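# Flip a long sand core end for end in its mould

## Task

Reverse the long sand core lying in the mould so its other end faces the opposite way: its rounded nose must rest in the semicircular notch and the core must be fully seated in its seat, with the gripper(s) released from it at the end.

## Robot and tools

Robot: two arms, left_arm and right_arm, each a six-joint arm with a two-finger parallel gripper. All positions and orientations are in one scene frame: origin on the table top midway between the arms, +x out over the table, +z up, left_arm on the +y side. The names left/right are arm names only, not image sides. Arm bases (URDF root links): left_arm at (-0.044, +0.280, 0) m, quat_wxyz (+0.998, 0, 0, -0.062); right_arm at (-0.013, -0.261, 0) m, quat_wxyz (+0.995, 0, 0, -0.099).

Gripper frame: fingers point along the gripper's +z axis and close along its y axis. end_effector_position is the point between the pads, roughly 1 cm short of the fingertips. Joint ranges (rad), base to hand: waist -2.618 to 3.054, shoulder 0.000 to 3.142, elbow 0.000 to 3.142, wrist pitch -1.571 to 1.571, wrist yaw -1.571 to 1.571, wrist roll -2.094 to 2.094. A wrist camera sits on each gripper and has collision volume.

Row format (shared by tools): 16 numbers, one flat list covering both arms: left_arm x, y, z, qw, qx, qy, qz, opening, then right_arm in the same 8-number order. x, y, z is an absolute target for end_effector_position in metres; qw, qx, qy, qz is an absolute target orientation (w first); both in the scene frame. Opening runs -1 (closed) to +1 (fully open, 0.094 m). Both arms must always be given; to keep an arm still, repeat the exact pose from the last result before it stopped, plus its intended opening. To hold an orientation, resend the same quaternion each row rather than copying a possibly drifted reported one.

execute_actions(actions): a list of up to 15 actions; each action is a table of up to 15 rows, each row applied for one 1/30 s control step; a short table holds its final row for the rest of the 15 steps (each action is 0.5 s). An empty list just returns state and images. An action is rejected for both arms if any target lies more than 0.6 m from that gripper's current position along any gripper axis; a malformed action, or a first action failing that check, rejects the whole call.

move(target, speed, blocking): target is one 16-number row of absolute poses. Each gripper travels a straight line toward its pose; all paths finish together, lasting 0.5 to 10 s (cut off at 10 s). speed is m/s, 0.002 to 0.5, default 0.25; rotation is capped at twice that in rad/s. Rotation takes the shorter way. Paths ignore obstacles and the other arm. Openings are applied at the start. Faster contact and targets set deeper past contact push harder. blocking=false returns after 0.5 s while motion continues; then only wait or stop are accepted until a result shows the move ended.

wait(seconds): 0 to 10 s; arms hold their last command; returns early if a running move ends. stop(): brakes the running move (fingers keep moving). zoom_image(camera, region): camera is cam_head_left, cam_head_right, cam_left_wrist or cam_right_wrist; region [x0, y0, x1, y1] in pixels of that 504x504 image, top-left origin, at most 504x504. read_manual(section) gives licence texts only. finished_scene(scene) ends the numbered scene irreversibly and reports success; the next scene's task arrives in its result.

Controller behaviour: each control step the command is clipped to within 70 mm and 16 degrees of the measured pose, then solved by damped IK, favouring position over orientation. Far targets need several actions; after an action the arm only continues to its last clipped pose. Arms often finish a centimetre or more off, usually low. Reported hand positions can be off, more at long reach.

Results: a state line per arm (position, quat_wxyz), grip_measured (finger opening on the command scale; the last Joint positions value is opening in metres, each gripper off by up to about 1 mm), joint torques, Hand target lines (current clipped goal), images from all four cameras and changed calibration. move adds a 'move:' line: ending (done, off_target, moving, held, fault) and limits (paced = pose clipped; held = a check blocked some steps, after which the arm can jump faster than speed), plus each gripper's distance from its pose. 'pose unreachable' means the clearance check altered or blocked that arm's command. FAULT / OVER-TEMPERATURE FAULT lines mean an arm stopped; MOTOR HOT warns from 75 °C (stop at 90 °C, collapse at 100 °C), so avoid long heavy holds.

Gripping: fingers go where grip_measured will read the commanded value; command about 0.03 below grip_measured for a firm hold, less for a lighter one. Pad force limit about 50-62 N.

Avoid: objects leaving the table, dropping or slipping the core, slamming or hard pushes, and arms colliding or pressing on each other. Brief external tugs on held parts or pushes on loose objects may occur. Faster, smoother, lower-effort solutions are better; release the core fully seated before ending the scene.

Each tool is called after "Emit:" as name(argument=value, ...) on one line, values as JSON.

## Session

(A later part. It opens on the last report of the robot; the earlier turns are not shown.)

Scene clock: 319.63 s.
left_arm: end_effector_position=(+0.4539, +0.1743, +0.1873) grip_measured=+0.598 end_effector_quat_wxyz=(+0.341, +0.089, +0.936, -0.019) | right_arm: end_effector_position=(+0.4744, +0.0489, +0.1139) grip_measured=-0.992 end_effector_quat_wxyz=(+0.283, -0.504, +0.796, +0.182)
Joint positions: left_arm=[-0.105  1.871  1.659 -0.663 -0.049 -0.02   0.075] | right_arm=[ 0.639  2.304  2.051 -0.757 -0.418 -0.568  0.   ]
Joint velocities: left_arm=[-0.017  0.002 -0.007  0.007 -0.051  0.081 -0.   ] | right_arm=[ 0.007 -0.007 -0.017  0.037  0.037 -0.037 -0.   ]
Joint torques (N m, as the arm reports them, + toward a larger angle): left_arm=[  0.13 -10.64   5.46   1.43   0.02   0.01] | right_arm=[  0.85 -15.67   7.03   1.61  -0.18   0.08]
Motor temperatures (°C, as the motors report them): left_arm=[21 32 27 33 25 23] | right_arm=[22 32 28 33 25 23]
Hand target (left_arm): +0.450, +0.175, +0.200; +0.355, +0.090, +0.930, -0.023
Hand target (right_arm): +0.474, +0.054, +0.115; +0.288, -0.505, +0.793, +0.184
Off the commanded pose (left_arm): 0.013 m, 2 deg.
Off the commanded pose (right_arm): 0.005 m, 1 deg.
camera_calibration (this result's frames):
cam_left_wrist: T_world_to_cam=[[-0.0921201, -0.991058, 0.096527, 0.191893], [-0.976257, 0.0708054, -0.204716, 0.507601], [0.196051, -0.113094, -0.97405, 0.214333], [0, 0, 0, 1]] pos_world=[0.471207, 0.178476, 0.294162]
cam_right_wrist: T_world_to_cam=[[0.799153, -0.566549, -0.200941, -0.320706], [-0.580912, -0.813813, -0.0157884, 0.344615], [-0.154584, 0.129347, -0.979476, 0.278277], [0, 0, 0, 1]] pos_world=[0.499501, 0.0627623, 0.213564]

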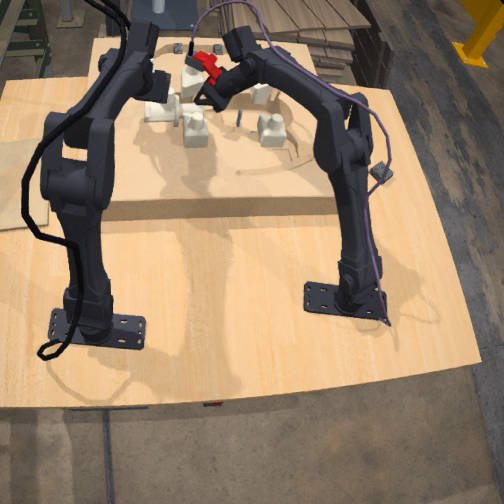

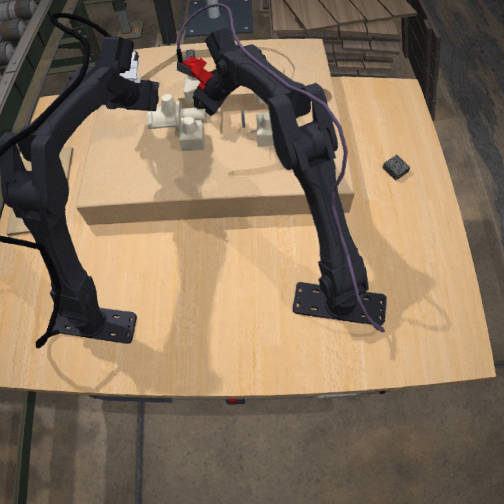

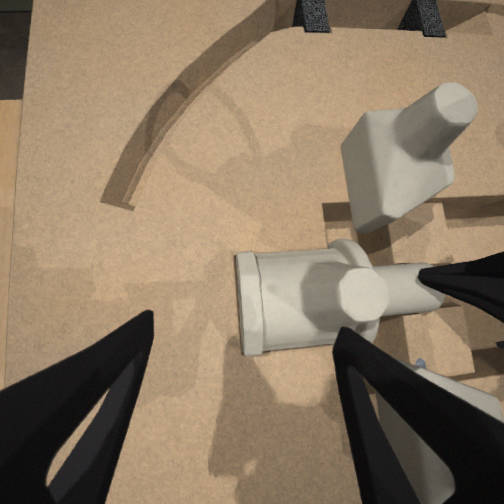

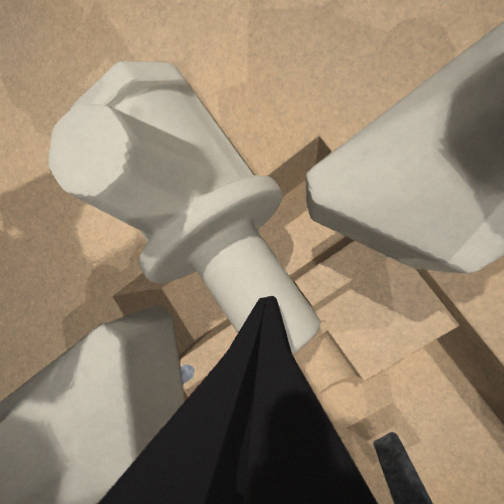

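Emit:
execute_actions(actions=[[[0.45,0.175,0.2,0.355,0.09,0.930,-0.023,0.6,0.468,0.054,0.125,0.2884,-0.5049,0.7925,0.1838,-1]],[[0.45,0.175,0.2,0.355,0.09,0.930,-0.023,0.6,0.464,0.054,0.12,0.2884,-0.5049,0.7925,0.1838,-1]],[[0.45,0.175,0.2,0.355,0.09,0.930,-0.023,0.6,0.464,0.055,0.108,0.2884,-0.5049,0.7925,0.1838,-1]],[[0.45,0.175,0.2,0.355,0.09,0.930,-0.023,0.6,0.464,0.056,0.096,0.2884,-0.5049,0.7925,0.1838,-1]],[[0.45,0.175,0.2,0.355,0.09,0.930,-0.023,0.6,0.464,0.056,0.096,0.2884,-0.5049,0.7925,0.1838,-1]]])

Scene clock: 322.50 s.
left_arm: end_effector_position=(+0.4539, +0.1743, +0.1873) grip_measured=+0.598 end_effector_quat_wxyz=(+0.341, +0.089, +0.936, -0.019) | right_arm: end_effector_position=(+0.4742, +0.0551, +0.1124) grip_measured=-0.992 end_effector_quat_wxyz=(+0.312, -0.504, +0.784, +0.184)
Joint positions: left_arm=[-0.105  1.871  1.659 -0.663 -0.049 -0.02   0.075] | right_arm=[ 0.647  2.26   1.934 -0.616 -0.424 -0.555  0.   ]
Joint velocities: left_arm=[-0.002 -0.002  0.002  0.051 -0.007 -0.037  0.   ] | right_arm=[ 0.002 -0.017  0.022 -0.007  0.037 -0.066  0.001]
Joint torques (N m, as the arm reports them, + toward a larger angle): left_arm=[  0.16 -10.59   5.54   1.45   0.02   0.03] | right_arm=[  1.05 -14.5    5.84   1.36  -0.09   0.08]
Motor temperatures (°C, as the motors report them): left_arm=[21 33 27 33 25 23] | right_arm=[22 33 28 33 25 23]
Hand target (left_arm): +0.450, +0.175, +0.200; +0.355, +0.090, +0.930, -0.023
Hand target (right_arm): +0.464, +0.056, +0.096; +0.288, -0.505, +0.792, +0.184
Off the commanded pose (left_arm): 0.013 m, 2 deg.
Off the commanded pose (right_arm): 0.019 m, 3 deg.
camera_calibration (this result's frames):
cam_left_wrist: T_world_to_cam=[[-0.0921201, -0.991058, 0.096527, 0.191893], [-0.976257, 0.0708054, -0.204716, 0.507601], [0.196051, -0.113094, -0.97405, 0.214333], [0, 0, 0, 1]] pos_world=[0.471207, 0.178476, 0.294162]
cam_right_wrist: T_world_to_cam=[[0.810403, -0.557613, -0.179763, -0.325486], [-0.576596, -0.813486, -0.0760132, 0.354281], [-0.103849, 0.165252, -0.980769, 0.250135], [0, 0, 0, 1]] pos_world=[0.494028, 0.065372, 0.213745]

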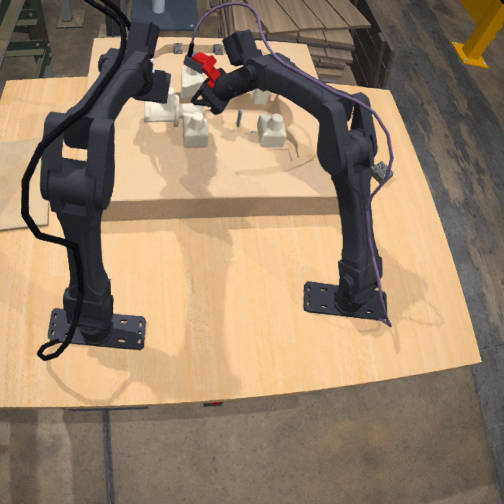

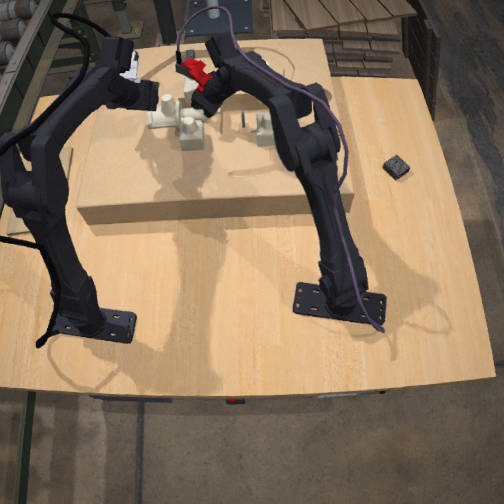

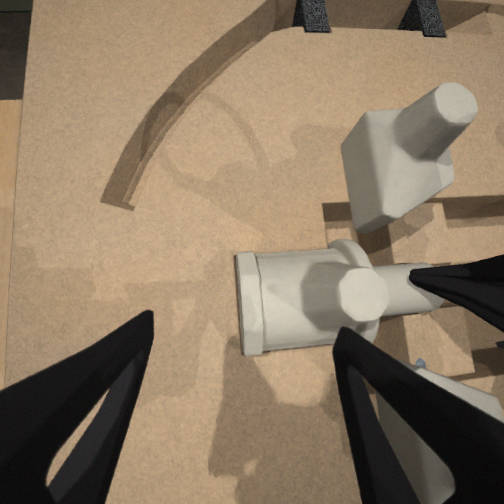

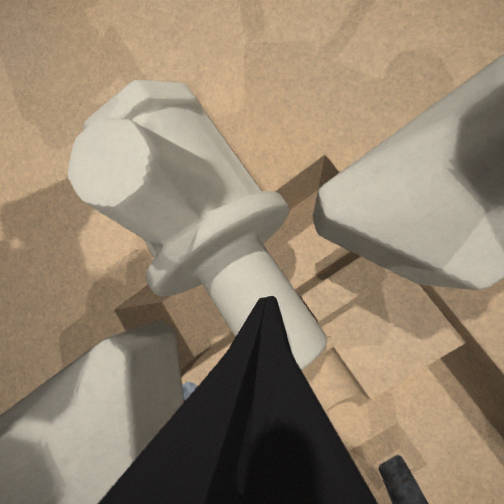

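Emit:
execute_actions(actions=[[[0.45,0.175,0.2,0.355,0.09,0.930,-0.023,0.6,0.474,0.05,0.135,0.2884,-0.5049,0.7925,0.1838,-1]],[[0.45,0.175,0.2,0.355,0.09,0.930,-0.023,0.6,0.485,0.03,0.135,0.2884,-0.5049,0.7925,0.1838,-1]],[[0.45,0.175,0.2,0.355,0.09,0.930,-0.023,0.6,0.495,0.022,0.125,0.2884,-0.5049,0.7925,0.1838,-1]],[[0.45,0.175,0.2,0.355,0.09,0.930,-0.023,0.6,0.495,0.022,0.11,0.2884,-0.5049,0.7925,0.1838,-1]],[[0.45,0.175,0.2,0.355,0.09,0.930,-0.023,0.6,0.495,0.022,0.098,0.2884,-0.5049,0.7925,0.1838,-1]],[[0.45,0.175,0.2,0.355,0.09,0.930,-0.023,0.6,0.495,0.022,0.088,0.2884,-0.5049,0.7925,0.1838,-1]],[[0.45,0.175,0.2,0.355,0.09,0.930,-0.023,0.6,0.495,0.022,0.088,0.2884,-0.5049,0.7925,0.1838,-1]]])

Scene clock: 326.47 s.
left_arm: end_effector_position=(+0.4539, +0.1743, +0.1873) grip_measured=+0.598 end_effector_quat_wxyz=(+0.341, +0.089, +0.936, -0.019) | right_arm: end_effector_position=(+0.4925, +0.0213, +0.0857) grip_measured=-0.993 end_effector_quat_wxyz=(+0.279, -0.503, +0.799, +0.179)
Joint positions: left_arm=[-0.105  1.871  1.659 -0.663 -0.049 -0.02   0.075] | right_arm=[ 0.575  2.351  2.029 -0.72  -0.443 -0.626  0.   ]
Joint velocities: left_arm=[ 0.012  0.012 -0.002  0.037 -0.037  0.051  0.001] | right_arm=[ 0.007 -0.012 -0.002 -0.007  0.037  0.022 -0.   ]
Joint torques (N m, as the arm reports them, + toward a larger angle): left_arm=[  0.09 -10.53   5.43   1.46   0.03   0.  ] | right_arm=[ -0.3  -15.93   7.05   1.55  -0.34  -0.07]
Motor temperatures (°C, as the motors report them): left_arm=[21 33 27 33 25 23] | right_arm=[22 33 28 33 25 23]
Hand target (left_arm): +0.450, +0.175, +0.200; +0.355, +0.090, +0.930, -0.023
Hand target (right_arm): +0.495, +0.022, +0.088; +0.288, -0.505, +0.793, +0.184
Off the commanded pose (left_arm): 0.013 m, 2 deg.
Off the commanded pose (right_arm): 0.003 m, 1 deg.
camera_calibration (this result's frames):
cam_left_wrist: T_world_to_cam=[[-0.0921201, -0.991058, 0.096527, 0.191893], [-0.976257, 0.0708054, -0.204716, 0.507601], [0.196051, -0.113094, -0.97405, 0.214333], [0, 0, 0, 1]] pos_world=[0.471207, 0.178476, 0.294162]
cam_right_wrist: T_world_to_cam=[[0.795038, -0.57272, -0.199764, -0.354388], [-0.585429, -0.810704, -0.00566298, 0.333505], [-0.158706, 0.12145, -0.979828, 0.259257], [0, 0, 0, 1]] pos_world=[0.518141, 0.0359218, 0.185122]

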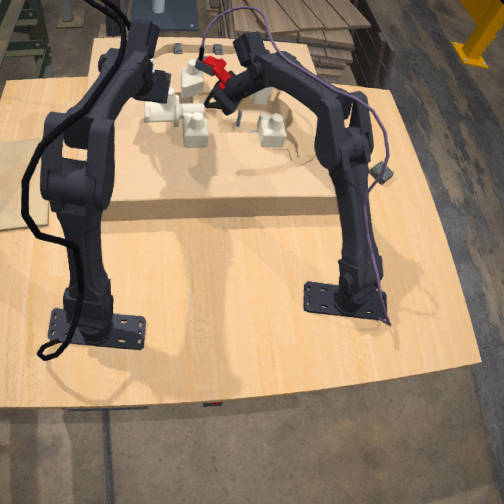

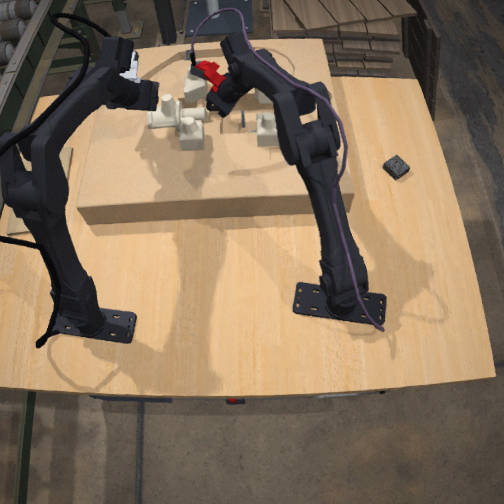

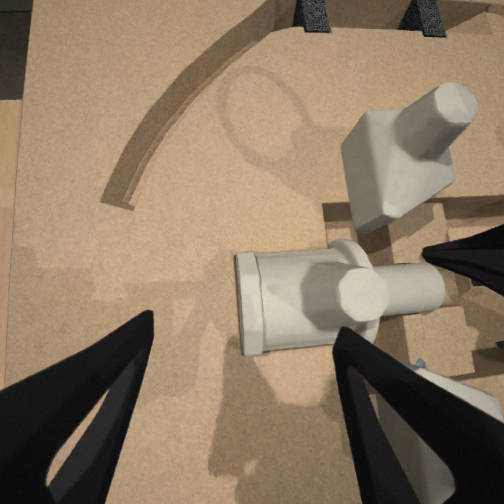

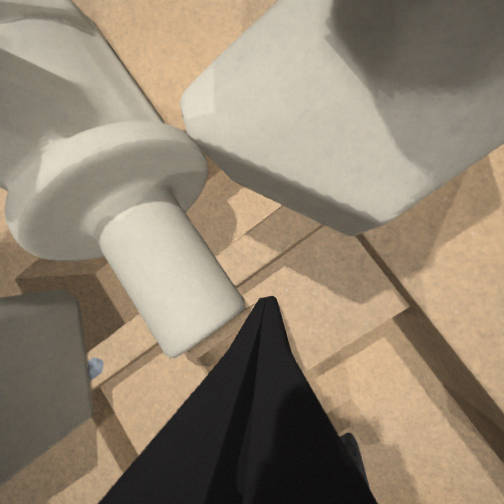

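Emit:
execute_actions(actions=[])

Scene clock: 327.20 s.
left_arm: end_effector_position=(+0.4539, +0.1743, +0.1873) grip_measured=+0.598 end_effector_quat_wxyz=(+0.341, +0.089, +0.936, -0.019) | right_arm: end_effector_position=(+0.4925, +0.0213, +0.0857) grip_measured=-0.993 end_effector_quat_wxyz=(+0.279, -0.503, +0.799, +0.179)
Joint positions: left_arm=[-0.105  1.871  1.659 -0.663 -0.049 -0.02   0.075] | right_arm=[ 0.575  2.351  2.029 -0.72  -0.443 -0.626  0.   ]
Joint velocities: left_arm=[-0.007 -0.012 -0.007  0.007 -0.007 -0.095 -0.001] | right_arm=[-0.002  0.017 -0.017 -0.007 -0.022  0.037  0.001]
Joint torques (N m, as the arm reports them, + toward a larger angle): left_arm=[  0.11 -10.55   5.42   1.45   0.02   0.01] | right_arm=[ -0.41 -15.84   7.11   1.54  -0.31  -0.02]
Motor temperatures (°C, as the motors report them): left_arm=[21 33 27 33 25 23] | right_arm=[22 33 28 33 25 23]
Hand target (left_arm): +0.450, +0.175, +0.200; +0.355, +0.090, +0.930, -0.023
Hand target (right_arm): +0.495, +0.022, +0.088; +0.288, -0.505, +0.793, +0.184
Off the commanded pose (left_arm): 0.013 m, 2 deg.
Off the commanded pose (right_arm): 0.003 m, 1 deg.
camera_calibration (this result's frames):
cam_left_wrist: T_world_to_cam=[[-0.0921201, -0.991058, 0.096527, 0.191893], [-0.976257, 0.0708054, -0.204716, 0.507601], [0.196051, -0.113094, -0.97405, 0.214333], [0, 0, 0, 1]] pos_world=[0.471207, 0.178476, 0.294162]
cam_right_wrist: T_world_to_cam=[[0.795038, -0.57272, -0.199764, -0.354388], [-0.585429, -0.810704, -0.00566298, 0.333505], [-0.158706, 0.12145, -0.979828, 0.259257], [0, 0, 0, 1]] pos_world=[0.518141, 0.0359218, 0.185122]

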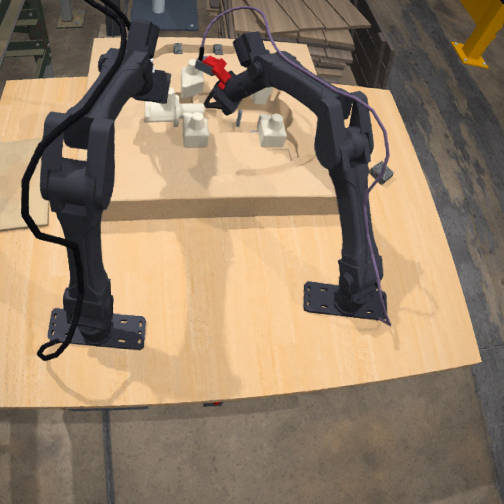

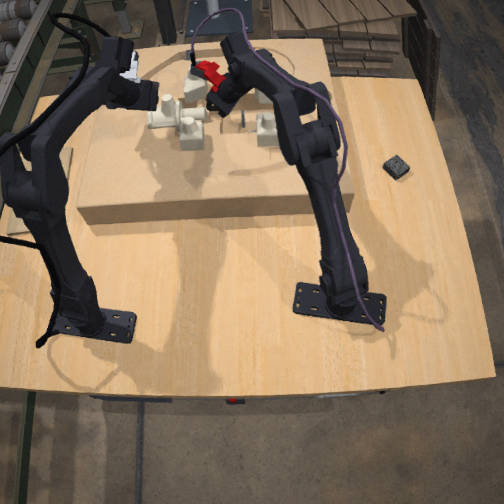

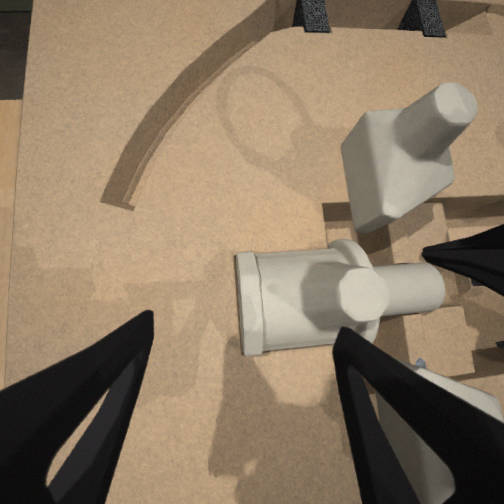

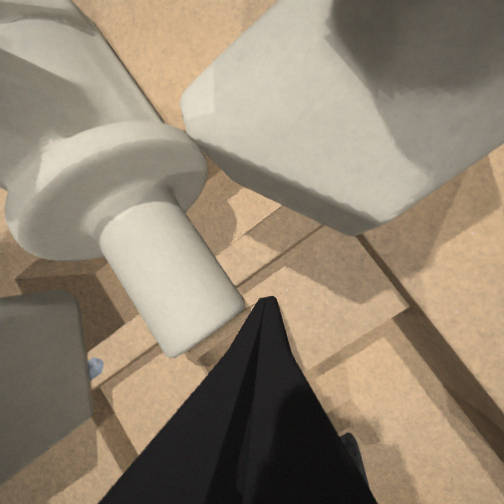

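Emit:
zoom_image(camera="cam_right_wrist", region=[60, 180, 420, 440])

Emit:
zoom_image(camera="cam_left_wrist", region=[220, 180, 504, 400])

Region (60, 180, 420, 440) of cam_right_wrist's 504x504 image, scaled by 1.400, with more detail than that image has.

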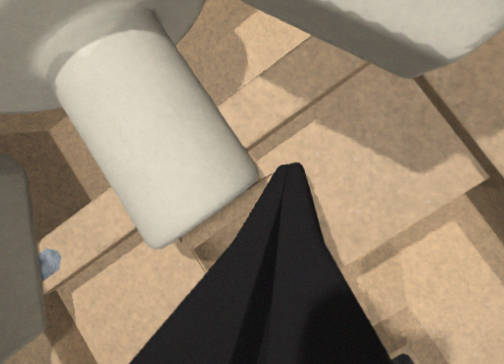

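Region (220, 180, 504, 400) of cam_left_wrist's 504x504 image, scaled by 1.775, with more detail than that image has; it fills the top 390 rows of this view, and the rest is white.

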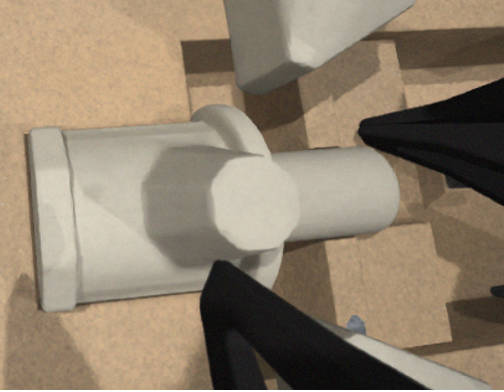

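Emit:
execute_actions(actions=[[[0.45,0.175,0.2,0.355,0.09,0.930,-0.023,0.6,0.495,0.022,0.125,0.2884,-0.5049,0.7925,0.1838,-1]],[[0.45,0.175,0.2,0.355,0.09,0.930,-0.023,0.6,0.499,0.036,0.125,0.2884,-0.5049,0.7925,0.1838,-1]],[[0.45,0.175,0.2,0.355,0.09,0.930,-0.023,0.6,0.499,0.036,0.125,0.2884,-0.5049,0.7925,0.1838,-1]]])

Scene clock: 333.90 s.
left_arm: end_effector_position=(+0.4539, +0.1743, +0.1873) grip_measured=+0.598 end_effector_quat_wxyz=(+0.341, +0.089, +0.936, -0.019) | right_arm: end_effector_position=(+0.4972, +0.0308, +0.1129) grip_measured=-0.993 end_effector_quat_wxyz=(+0.277, -0.504, +0.798, +0.182)
Joint positions: left_arm=[-0.105  1.871  1.659 -0.663 -0.049 -0.02   0.075] | right_arm=[ 0.587  2.397  2.217 -0.862 -0.443 -0.617  0.   ]
Joint velocities: left_arm=[-0.002 -0.007 -0.007  0.007 -0.051 -0.007 -0.002] | right_arm=[ 0.007 -0.002 -0.012 -0.022 -0.066 -0.007  0.001]
Joint torques (N m, as the arm reports them, + toward a larger angle): left_arm=[  0.16 -10.6    5.46   1.44   0.04   0.03] | right_arm=[  0.47 -16.32   9.88   1.36  -0.19   0.07]
Motor temperatures (°C, as the motors report them): left_arm=[21 33 26 32 25 23] | right_arm=[22 34 28 33 25 23]
Hand target (left_arm): +0.450, +0.175, +0.200; +0.355, +0.090, +0.930, -0.023
Hand target (right_arm): +0.499, +0.036, +0.125; +0.289, -0.505, +0.793, +0.184
Off the commanded pose (left_arm): 0.013 m, 2 deg.
Off the commanded pose (right_arm): 0.013 m, 1 deg.
camera_calibration (this result's frames):
cam_left_wrist: T_world_to_cam=[[-0.0921201, -0.991058, 0.096527, 0.191893], [-0.976257, 0.0708054, -0.204716, 0.507601], [0.196051, -0.113094, -0.97405, 0.214333], [0, 0, 0, 1]] pos_world=[0.471207, 0.178476, 0.294162]
cam_right_wrist: T_world_to_cam=[[0.79716, -0.567957, -0.204842, -0.347888], [-0.581099, -0.813818, -0.00495366, 0.34198], [-0.163891, 0.122982, -0.978783, 0.28792], [0, 0, 0, 1]] pos_world=[0.523234, 0.0453146, 0.212243]

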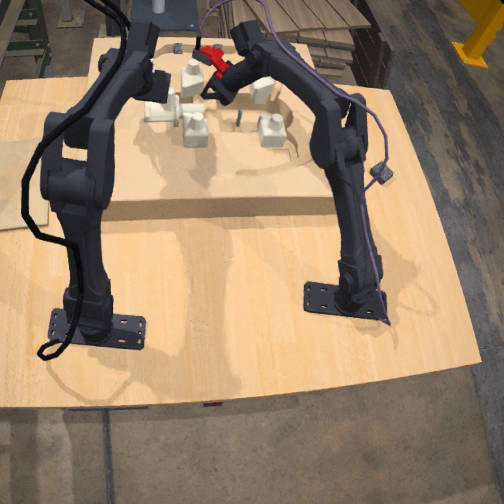

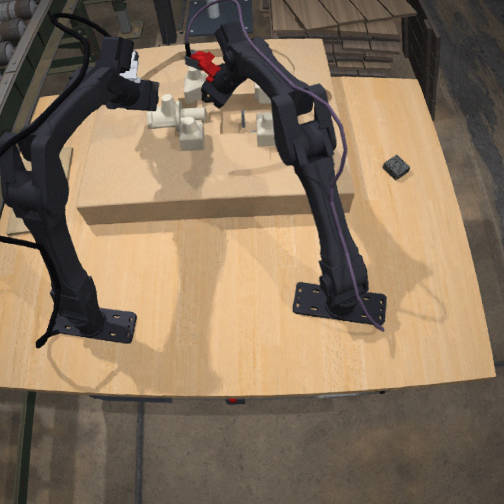

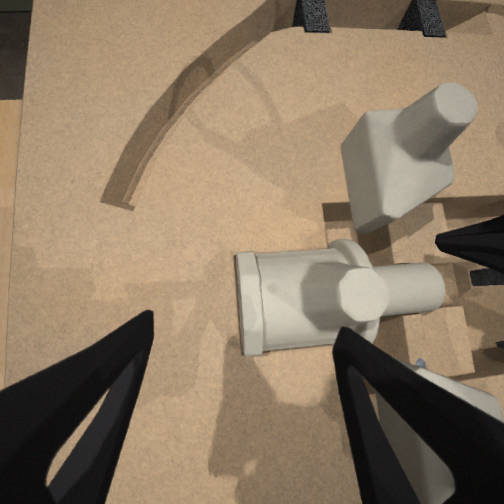

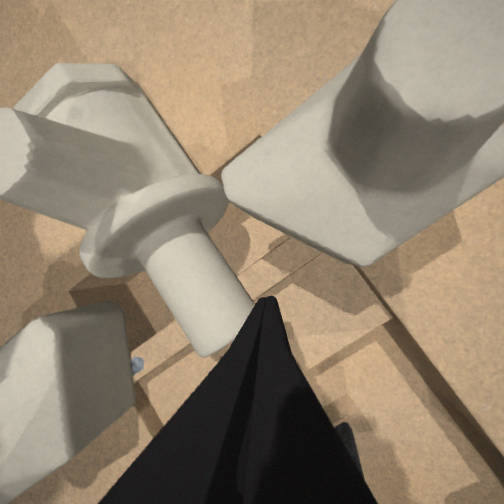

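Emit:
execute_actions(actions=[[[0.45,0.175,0.2,0.355,0.09,0.930,-0.023,0.6,0.499,0.040,0.115,0.2884,-0.5049,0.7925,0.1838,-1]],[[0.45,0.175,0.2,0.355,0.09,0.930,-0.023,0.6,0.499,0.040,0.108,0.2884,-0.5049,0.7925,0.1838,-1]],[[0.45,0.175,0.2,0.355,0.09,0.930,-0.023,0.6,0.499,0.040,0.102,0.2884,-0.5049,0.7925,0.1838,-1]],[[0.45,0.175,0.2,0.355,0.09,0.930,-0.023,0.6,0.499,0.040,0.102,0.2884,-0.5049,0.7925,0.1838,-1]]])

Scene clock: 336.10 s.
left_arm: end_effector_position=(+0.4539, +0.1743, +0.1873) grip_measured=+0.598 end_effector_quat_wxyz=(+0.341, +0.089, +0.936, -0.019) | right_arm: end_effector_position=(+0.4982, +0.0343, +0.0964) grip_measured=-0.993 end_effector_quat_wxyz=(+0.278, -0.503, +0.798, +0.182)
Joint positions: left_arm=[-0.105  1.871  1.659 -0.663 -0.049 -0.02   0.075] | right_arm=[ 0.592  2.405  2.165 -0.798 -0.441 -0.611  0.   ]
Joint velocities: left_arm=[-0.007 -0.002 -0.007  0.022 -0.022 -0.066  0.   ] | right_arm=[-0.012  0.012  0.007  0.037  0.007  0.007  0.001]
Joint torques (N m, as the arm reports them, + toward a larger angle): left_arm=[  0.1  -10.62   5.31   1.42   0.01   0.01] | right_arm=[  0.58 -17.     7.16   1.6   -0.22   0.09]
Motor temperatures (°C, as the motors report them): left_arm=[21 33 26 32 25 23] | right_arm=[22 34 28 33 25 23]
Hand target (left_arm): +0.450, +0.175, +0.200; +0.355, +0.090, +0.930, -0.023
Hand target (right_arm): +0.499, +0.040, +0.102; +0.288, -0.505, +0.792, +0.184
Off the commanded pose (left_arm): 0.013 m, 2 deg.
Off the commanded pose (right_arm): 0.008 m, 1 deg.
camera_calibration (this result's frames):
cam_left_wrist: T_world_to_cam=[[-0.0921201, -0.991058, 0.096527, 0.191893], [-0.976257, 0.0708054, -0.204716, 0.507601], [0.196051, -0.113094, -0.97405, 0.214333], [0, 0, 0, 1]] pos_world=[0.471207, 0.178476, 0.294162]
cam_right_wrist: T_world_to_cam=[[0.796868, -0.568168, -0.205394, -0.34994], [-0.58165, -0.813413, -0.00653635, 0.345758], [-0.163357, 0.124676, -0.978657, 0.27115], [0, 0, 0, 1]] pos_world=[0.52426, 0.0486137, 0.195747]

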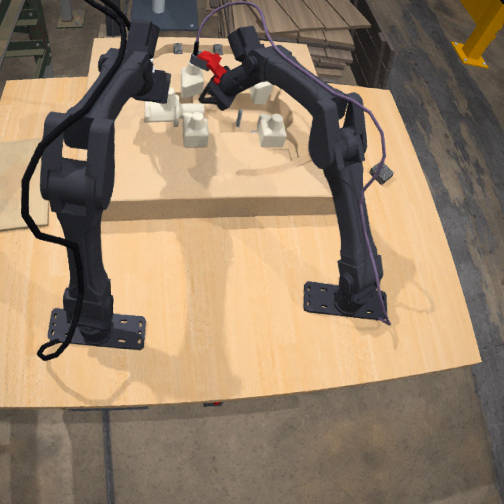

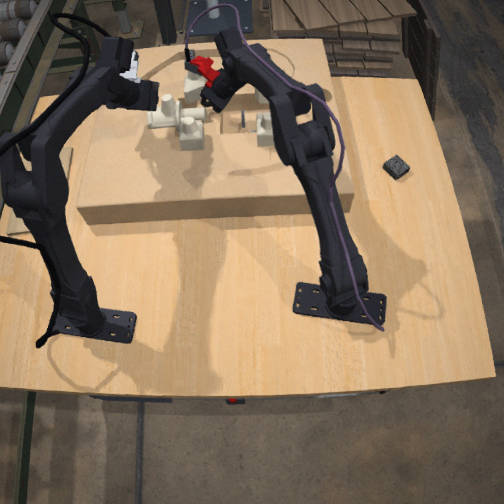

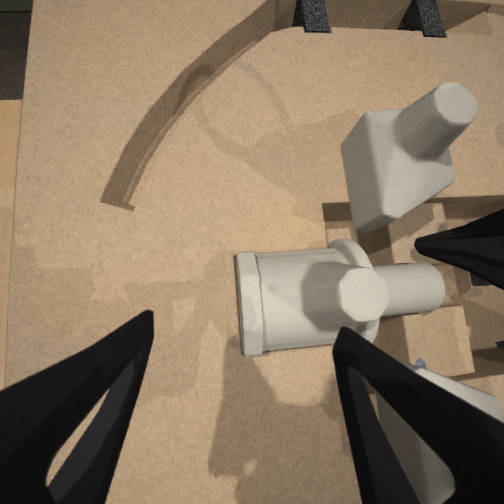

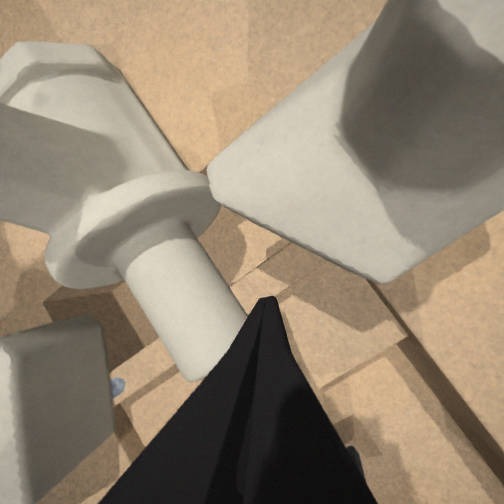

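Emit:
execute_actions(actions=[[[0.45,0.175,0.2,0.355,0.09,0.930,-0.023,0.6,0.499,0.042,0.096,0.2884,-0.5049,0.7925,0.1838,-1]],[[0.45,0.175,0.2,0.355,0.09,0.930,-0.023,0.6,0.499,0.042,0.090,0.2884,-0.5049,0.7925,0.1838,-1]],[[0.45,0.175,0.2,0.355,0.09,0.930,-0.023,0.6,0.499,0.042,0.090,0.2884,-0.5049,0.7925,0.1838,-1]]])

Scene clock: 337.83 s.
left_arm: end_effector_position=(+0.4539, +0.1743, +0.1873) grip_measured=+0.598 end_effector_quat_wxyz=(+0.341, +0.089, +0.936, -0.019) | right_arm: end_effector_position=(+0.5016, +0.0351, +0.0905) grip_measured=-0.993 end_effector_quat_wxyz=(+0.286, -0.502, +0.796, +0.179)
Joint positions: left_arm=[-0.105  1.871  1.659 -0.663 -0.049 -0.02   0.075] | right_arm=[ 0.592  2.405  2.134 -0.75  -0.438 -0.607  0.   ]
Joint velocities: left_arm=[ 0.002  0.002 -0.017 -0.066  0.007  0.066  0.   ] | right_arm=[-0.002 -0.012 -0.007  0.007 -0.007 -0.051 -0.001]
Joint torques (N m, as the arm reports them, + toward a larger angle): left_arm=[  0.08 -10.57   5.43   1.45   0.02   0.04] | right_arm=[  0.85 -16.5    6.84   1.61  -0.21   0.09]
Motor temperatures (°C, as the motors report them): left_arm=[21 33 26 32 25 23] | right_arm=[22 35 28 33 25 23]
Hand target (left_arm): +0.450, +0.175, +0.200; +0.355, +0.090, +0.930, -0.023
Hand target (right_arm): +0.499, +0.042, +0.090; +0.288, -0.505, +0.793, +0.184
Off the commanded pose (left_arm): 0.013 m, 2 deg.
Off the commanded pose (right_arm): 0.007 m, 1 deg.
camera_calibration (this result's frames):
cam_left_wrist: T_world_to_cam=[[-0.0921201, -0.991058, 0.096527, 0.191893], [-0.976257, 0.0708054, -0.204716, 0.507601], [0.196051, -0.113094, -0.97405, 0.214333], [0, 0, 0, 1]] pos_world=[0.471207, 0.178476, 0.294162]
cam_right_wrist: T_world_to_cam=[[0.79736, -0.570741, -0.196144, -0.354374], [-0.585056, -0.810766, -0.0191817, 0.351095], [-0.148079, 0.13005, -0.980388, 0.258157], [0, 0, 0, 1]] pos_world=[0.526201, 0.0488267, 0.19032]

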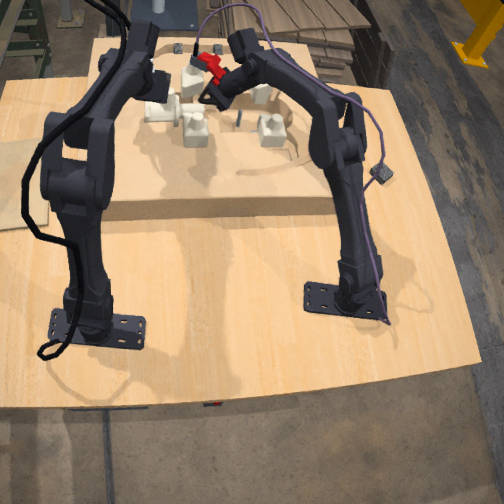

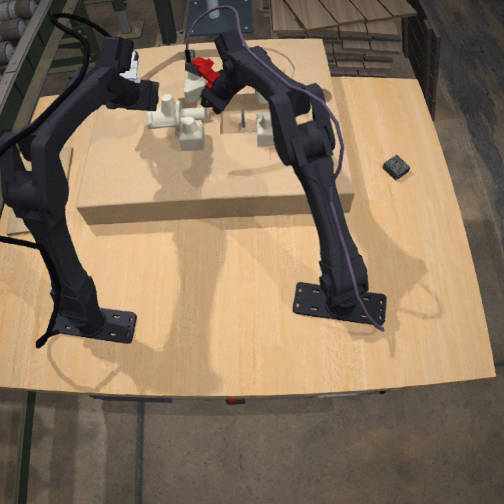

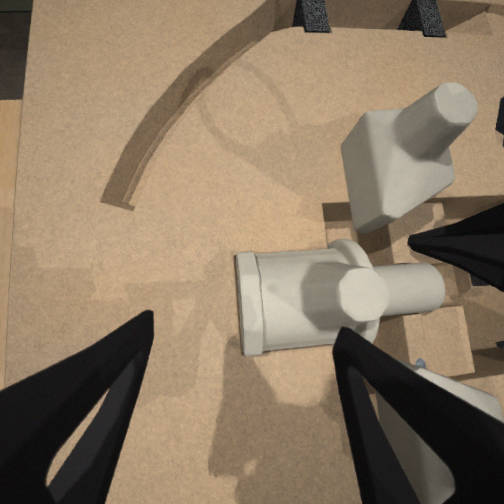

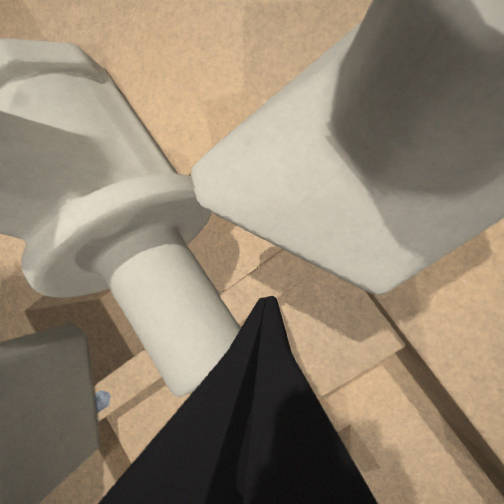

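Emit:
move(target=[0.45,0.175,0.2,0.355,0.09,0.930,-0.023,0.6,0.495,0.03,0.13,0.2884,-0.5049,0.7925,0.1838,-1], speed=0.08)

Emit:
move(target=[0.45,0.175,0.2,0.355,0.09,0.930,-0.023,0.6,0.43,-0.07,0.24,0.3998,-0.4435,0.7681,0.2309,-1], speed=0.2)

Scene clock: 340.87 s.
left_arm: end_effector_position=(+0.4539, +0.1743, +0.1873) grip_measured=+0.598 end_effector_quat_wxyz=(+0.341, +0.089, +0.936, -0.019) | right_arm: end_effector_position=(+0.4917, +0.0304, +0.1059) grip_measured=-0.993 end_effector_quat_wxyz=(+0.267, -0.502, +0.802, +0.181)
Joint positions: left_arm=[-0.105  1.871  1.659 -0.663 -0.049 -0.02   0.075] | right_arm=[ 0.592  2.39   2.187 -0.859 -0.436 -0.61   0.   ]
Joint velocities: left_arm=[-0.007 -0.007 -0.002 -0.037 -0.022 -0.066 -0.001] | right_arm=[-0.007 -0.007  0.007 -0.051  0.037 -0.051  0.   ]
Joint torques (N m, as the arm reports them, + toward a larger angle): left_arm=[  0.12 -10.64   5.44   1.47   0.02   0.01] | right_arm=[ -0.63 -18.49   9.62   1.34  -0.36  -0.11]
Motor temperatures (°C, as the motors report them): left_arm=[21 33 26 32 25 23] | right_arm=[22 35 28 33 25 23]
Hand target (left_arm): +0.450, +0.175, +0.200; +0.355, +0.090, +0.930, -0.023
Hand target (right_arm): +0.495, +0.030, +0.130; +0.289, -0.505, +0.792, +0.183
Off the commanded pose (left_arm): 0.013 m, 2 deg.
Off the commanded pose (right_arm): 0.024 m, 3 deg.
move: off_target (left_arm, right_arm)
camera_calibration (this result's frames):
cam_left_wrist: T_world_to_cam=[[-0.0921201, -0.991058, 0.096527, 0.191893], [-0.976257, 0.0708054, -0.204716, 0.507601], [0.196051, -0.113094, -0.97405, 0.214333], [0, 0, 0, 1]] pos_world=[0.471207, 0.178476, 0.294162]
cam_right_wrist: T_world_to_cam=[[0.79049, -0.573814, -0.214157, -0.340768], [-0.584506, -0.811229, 0.0161007, 0.337822], [-0.18297, 0.112449, -0.976666, 0.289661], [0, 0, 0, 1]] pos_world=[0.519832, 0.0459421, 0.204485]

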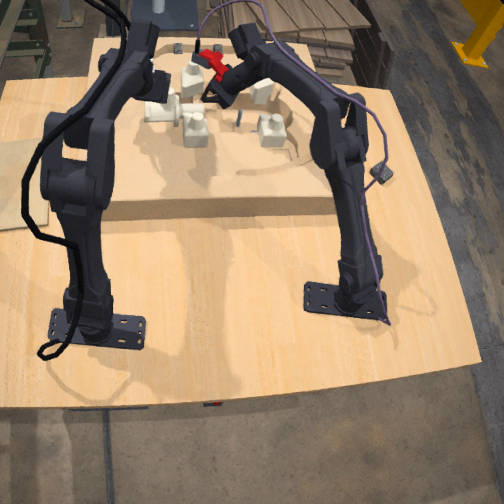

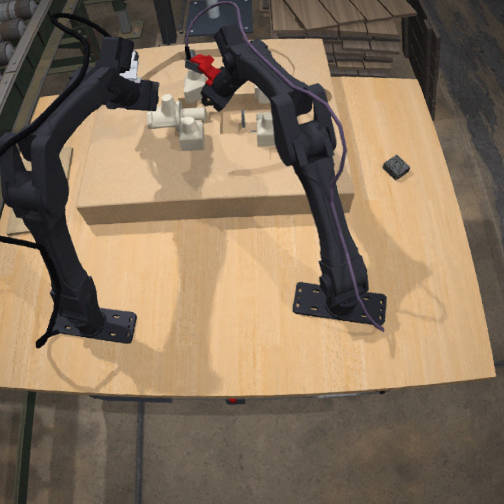

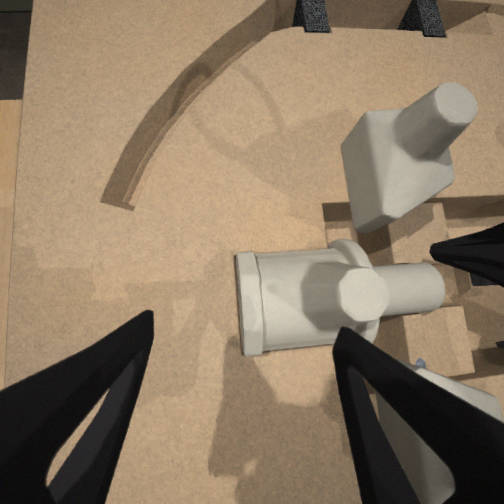

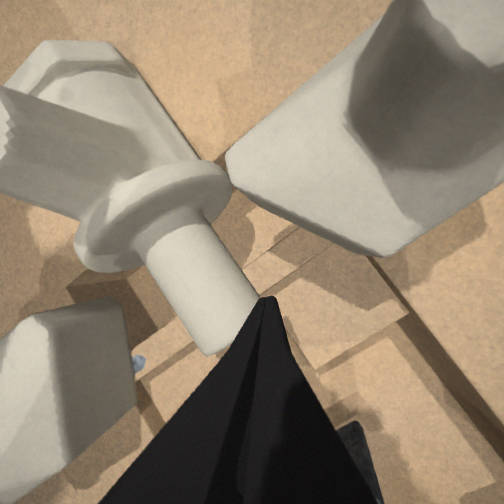

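Scene clock: 342.37 s.
left_arm: end_effector_position=(+0.4539, +0.1743, +0.1873) grip_measured=+0.598 end_effector_quat_wxyz=(+0.341, +0.089, +0.936, -0.019) | right_arm: end_effector_position=(+0.4328, -0.0721, +0.2310) grip_measured=-0.993 end_effector_quat_wxyz=(+0.387, -0.441, +0.778, +0.224)
Joint positions: left_arm=[-0.105  1.871  1.659 -0.663 -0.049 -0.02   0.075] | right_arm=[ 0.371  1.807  1.631 -0.684 -0.657 -0.608  0.   ]
Joint velocities: left_arm=[-0.002 -0.002  0.007  0.022  0.022 -0.007  0.   ] | right_arm=[ 0.007  0.012  0.002 -0.066 -0.051  0.007  0.   ]
Joint torques (N m, as the arm reports them, + toward a larger angle): left_arm=[  0.11 -10.71   5.44   1.43   0.04   0.01] | right_arm=[  0.01 -12.35   7.44   1.78  -0.44   0.12]
Motor temperatures (°C, as the motors report them): left_arm=[21 33 26 32 25 23] | right_arm=[22 35 28 33 25 23]
Hand target (left_arm): +0.450, +0.175, +0.200; +0.355, +0.090, +0.930, -0.023
Hand target (right_arm): +0.431, -0.069, +0.242; +0.400, -0.444, +0.768, +0.231
Off the commanded pose (left_arm): 0.013 m, 2 deg.
Off the commanded pose (right_arm): 0.010 m, 2 deg.
move: off_target (left_arm)
camera_calibration (this result's frames):
cam_left_wrist: T_world_to_cam=[[-0.0921201, -0.991058, 0.096527, 0.191893], [-0.976257, 0.0708054, -0.204716, 0.507601], [0.196051, -0.113094, -0.97405, 0.214333], [0, 0, 0, 1]] pos_world=[0.471207, 0.178476, 0.294162]
cam_right_wrist: T_world_to_cam=[[0.767688, -0.594209, -0.239938, -0.311809], [-0.640298, -0.72642, -0.249664, 0.309876], [-0.0259433, 0.345296, -0.938135, 0.352531], [0, 0, 0, 1]] pos_world=[0.446931, -0.0819074, 0.333272]

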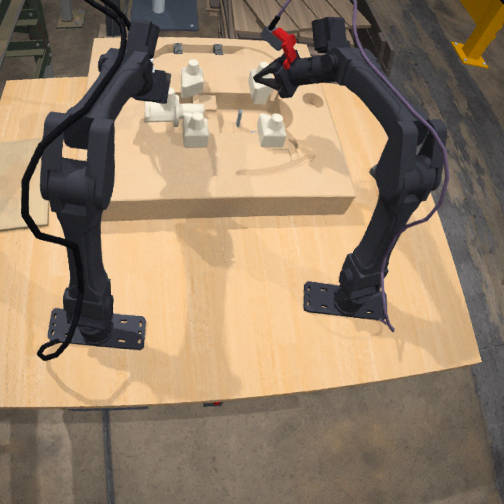

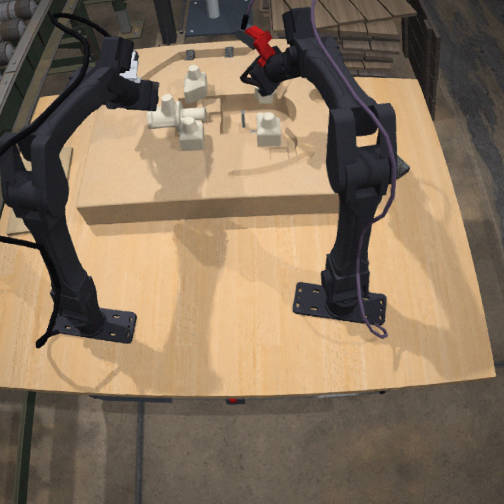

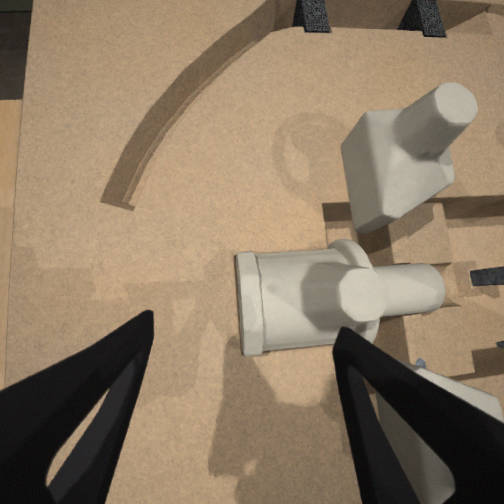

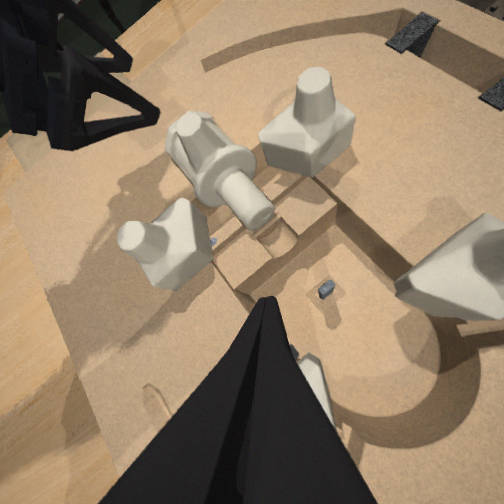

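Emit:
zoom_image(camera="cam_right_wrist", region=[190, 140, 350, 290])

Region (190, 140, 350, 290) of cam_right_wrist's 504x504 image, scaled by 3.150, with more detail than that image has; it fills the top 472 rows of this view, and the rest is white.

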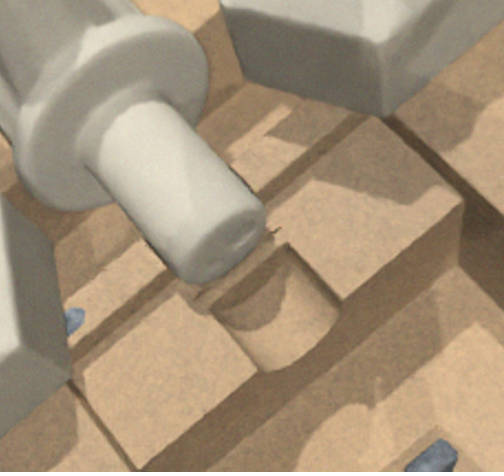

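Emit:
zoom_image(camera="cam_right_wrist", region=[140, 90, 300, 240])

Emit:
zoom_image(camera="cam_head_right", region=[130, 60, 290, 160])

Region (140, 90, 300, 240) of cam_right_wrist's 504x504 image, scaled by 3.150, with more detail than that image has; it fills the top 472 rows of this view, and the rest is white.

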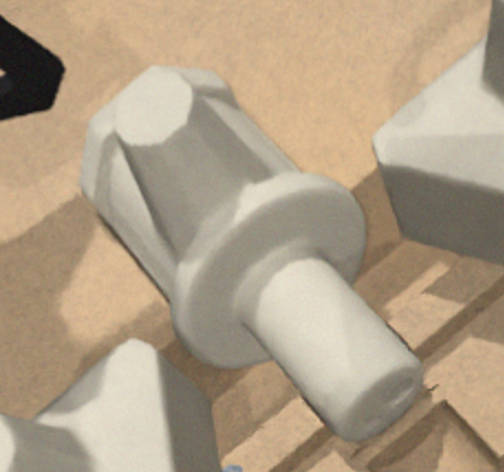

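Region (130, 60, 290, 160) of cam_head_right's 504x504 image, scaled by 3.150, with more detail than that image has; it fills the top 315 rows of this view, and the rest is white.

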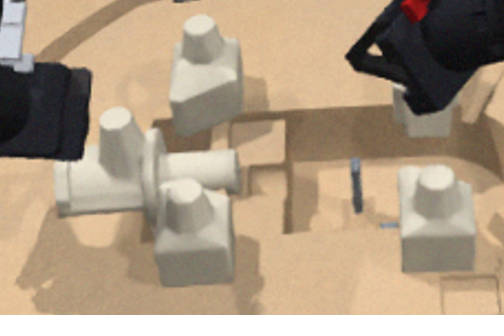

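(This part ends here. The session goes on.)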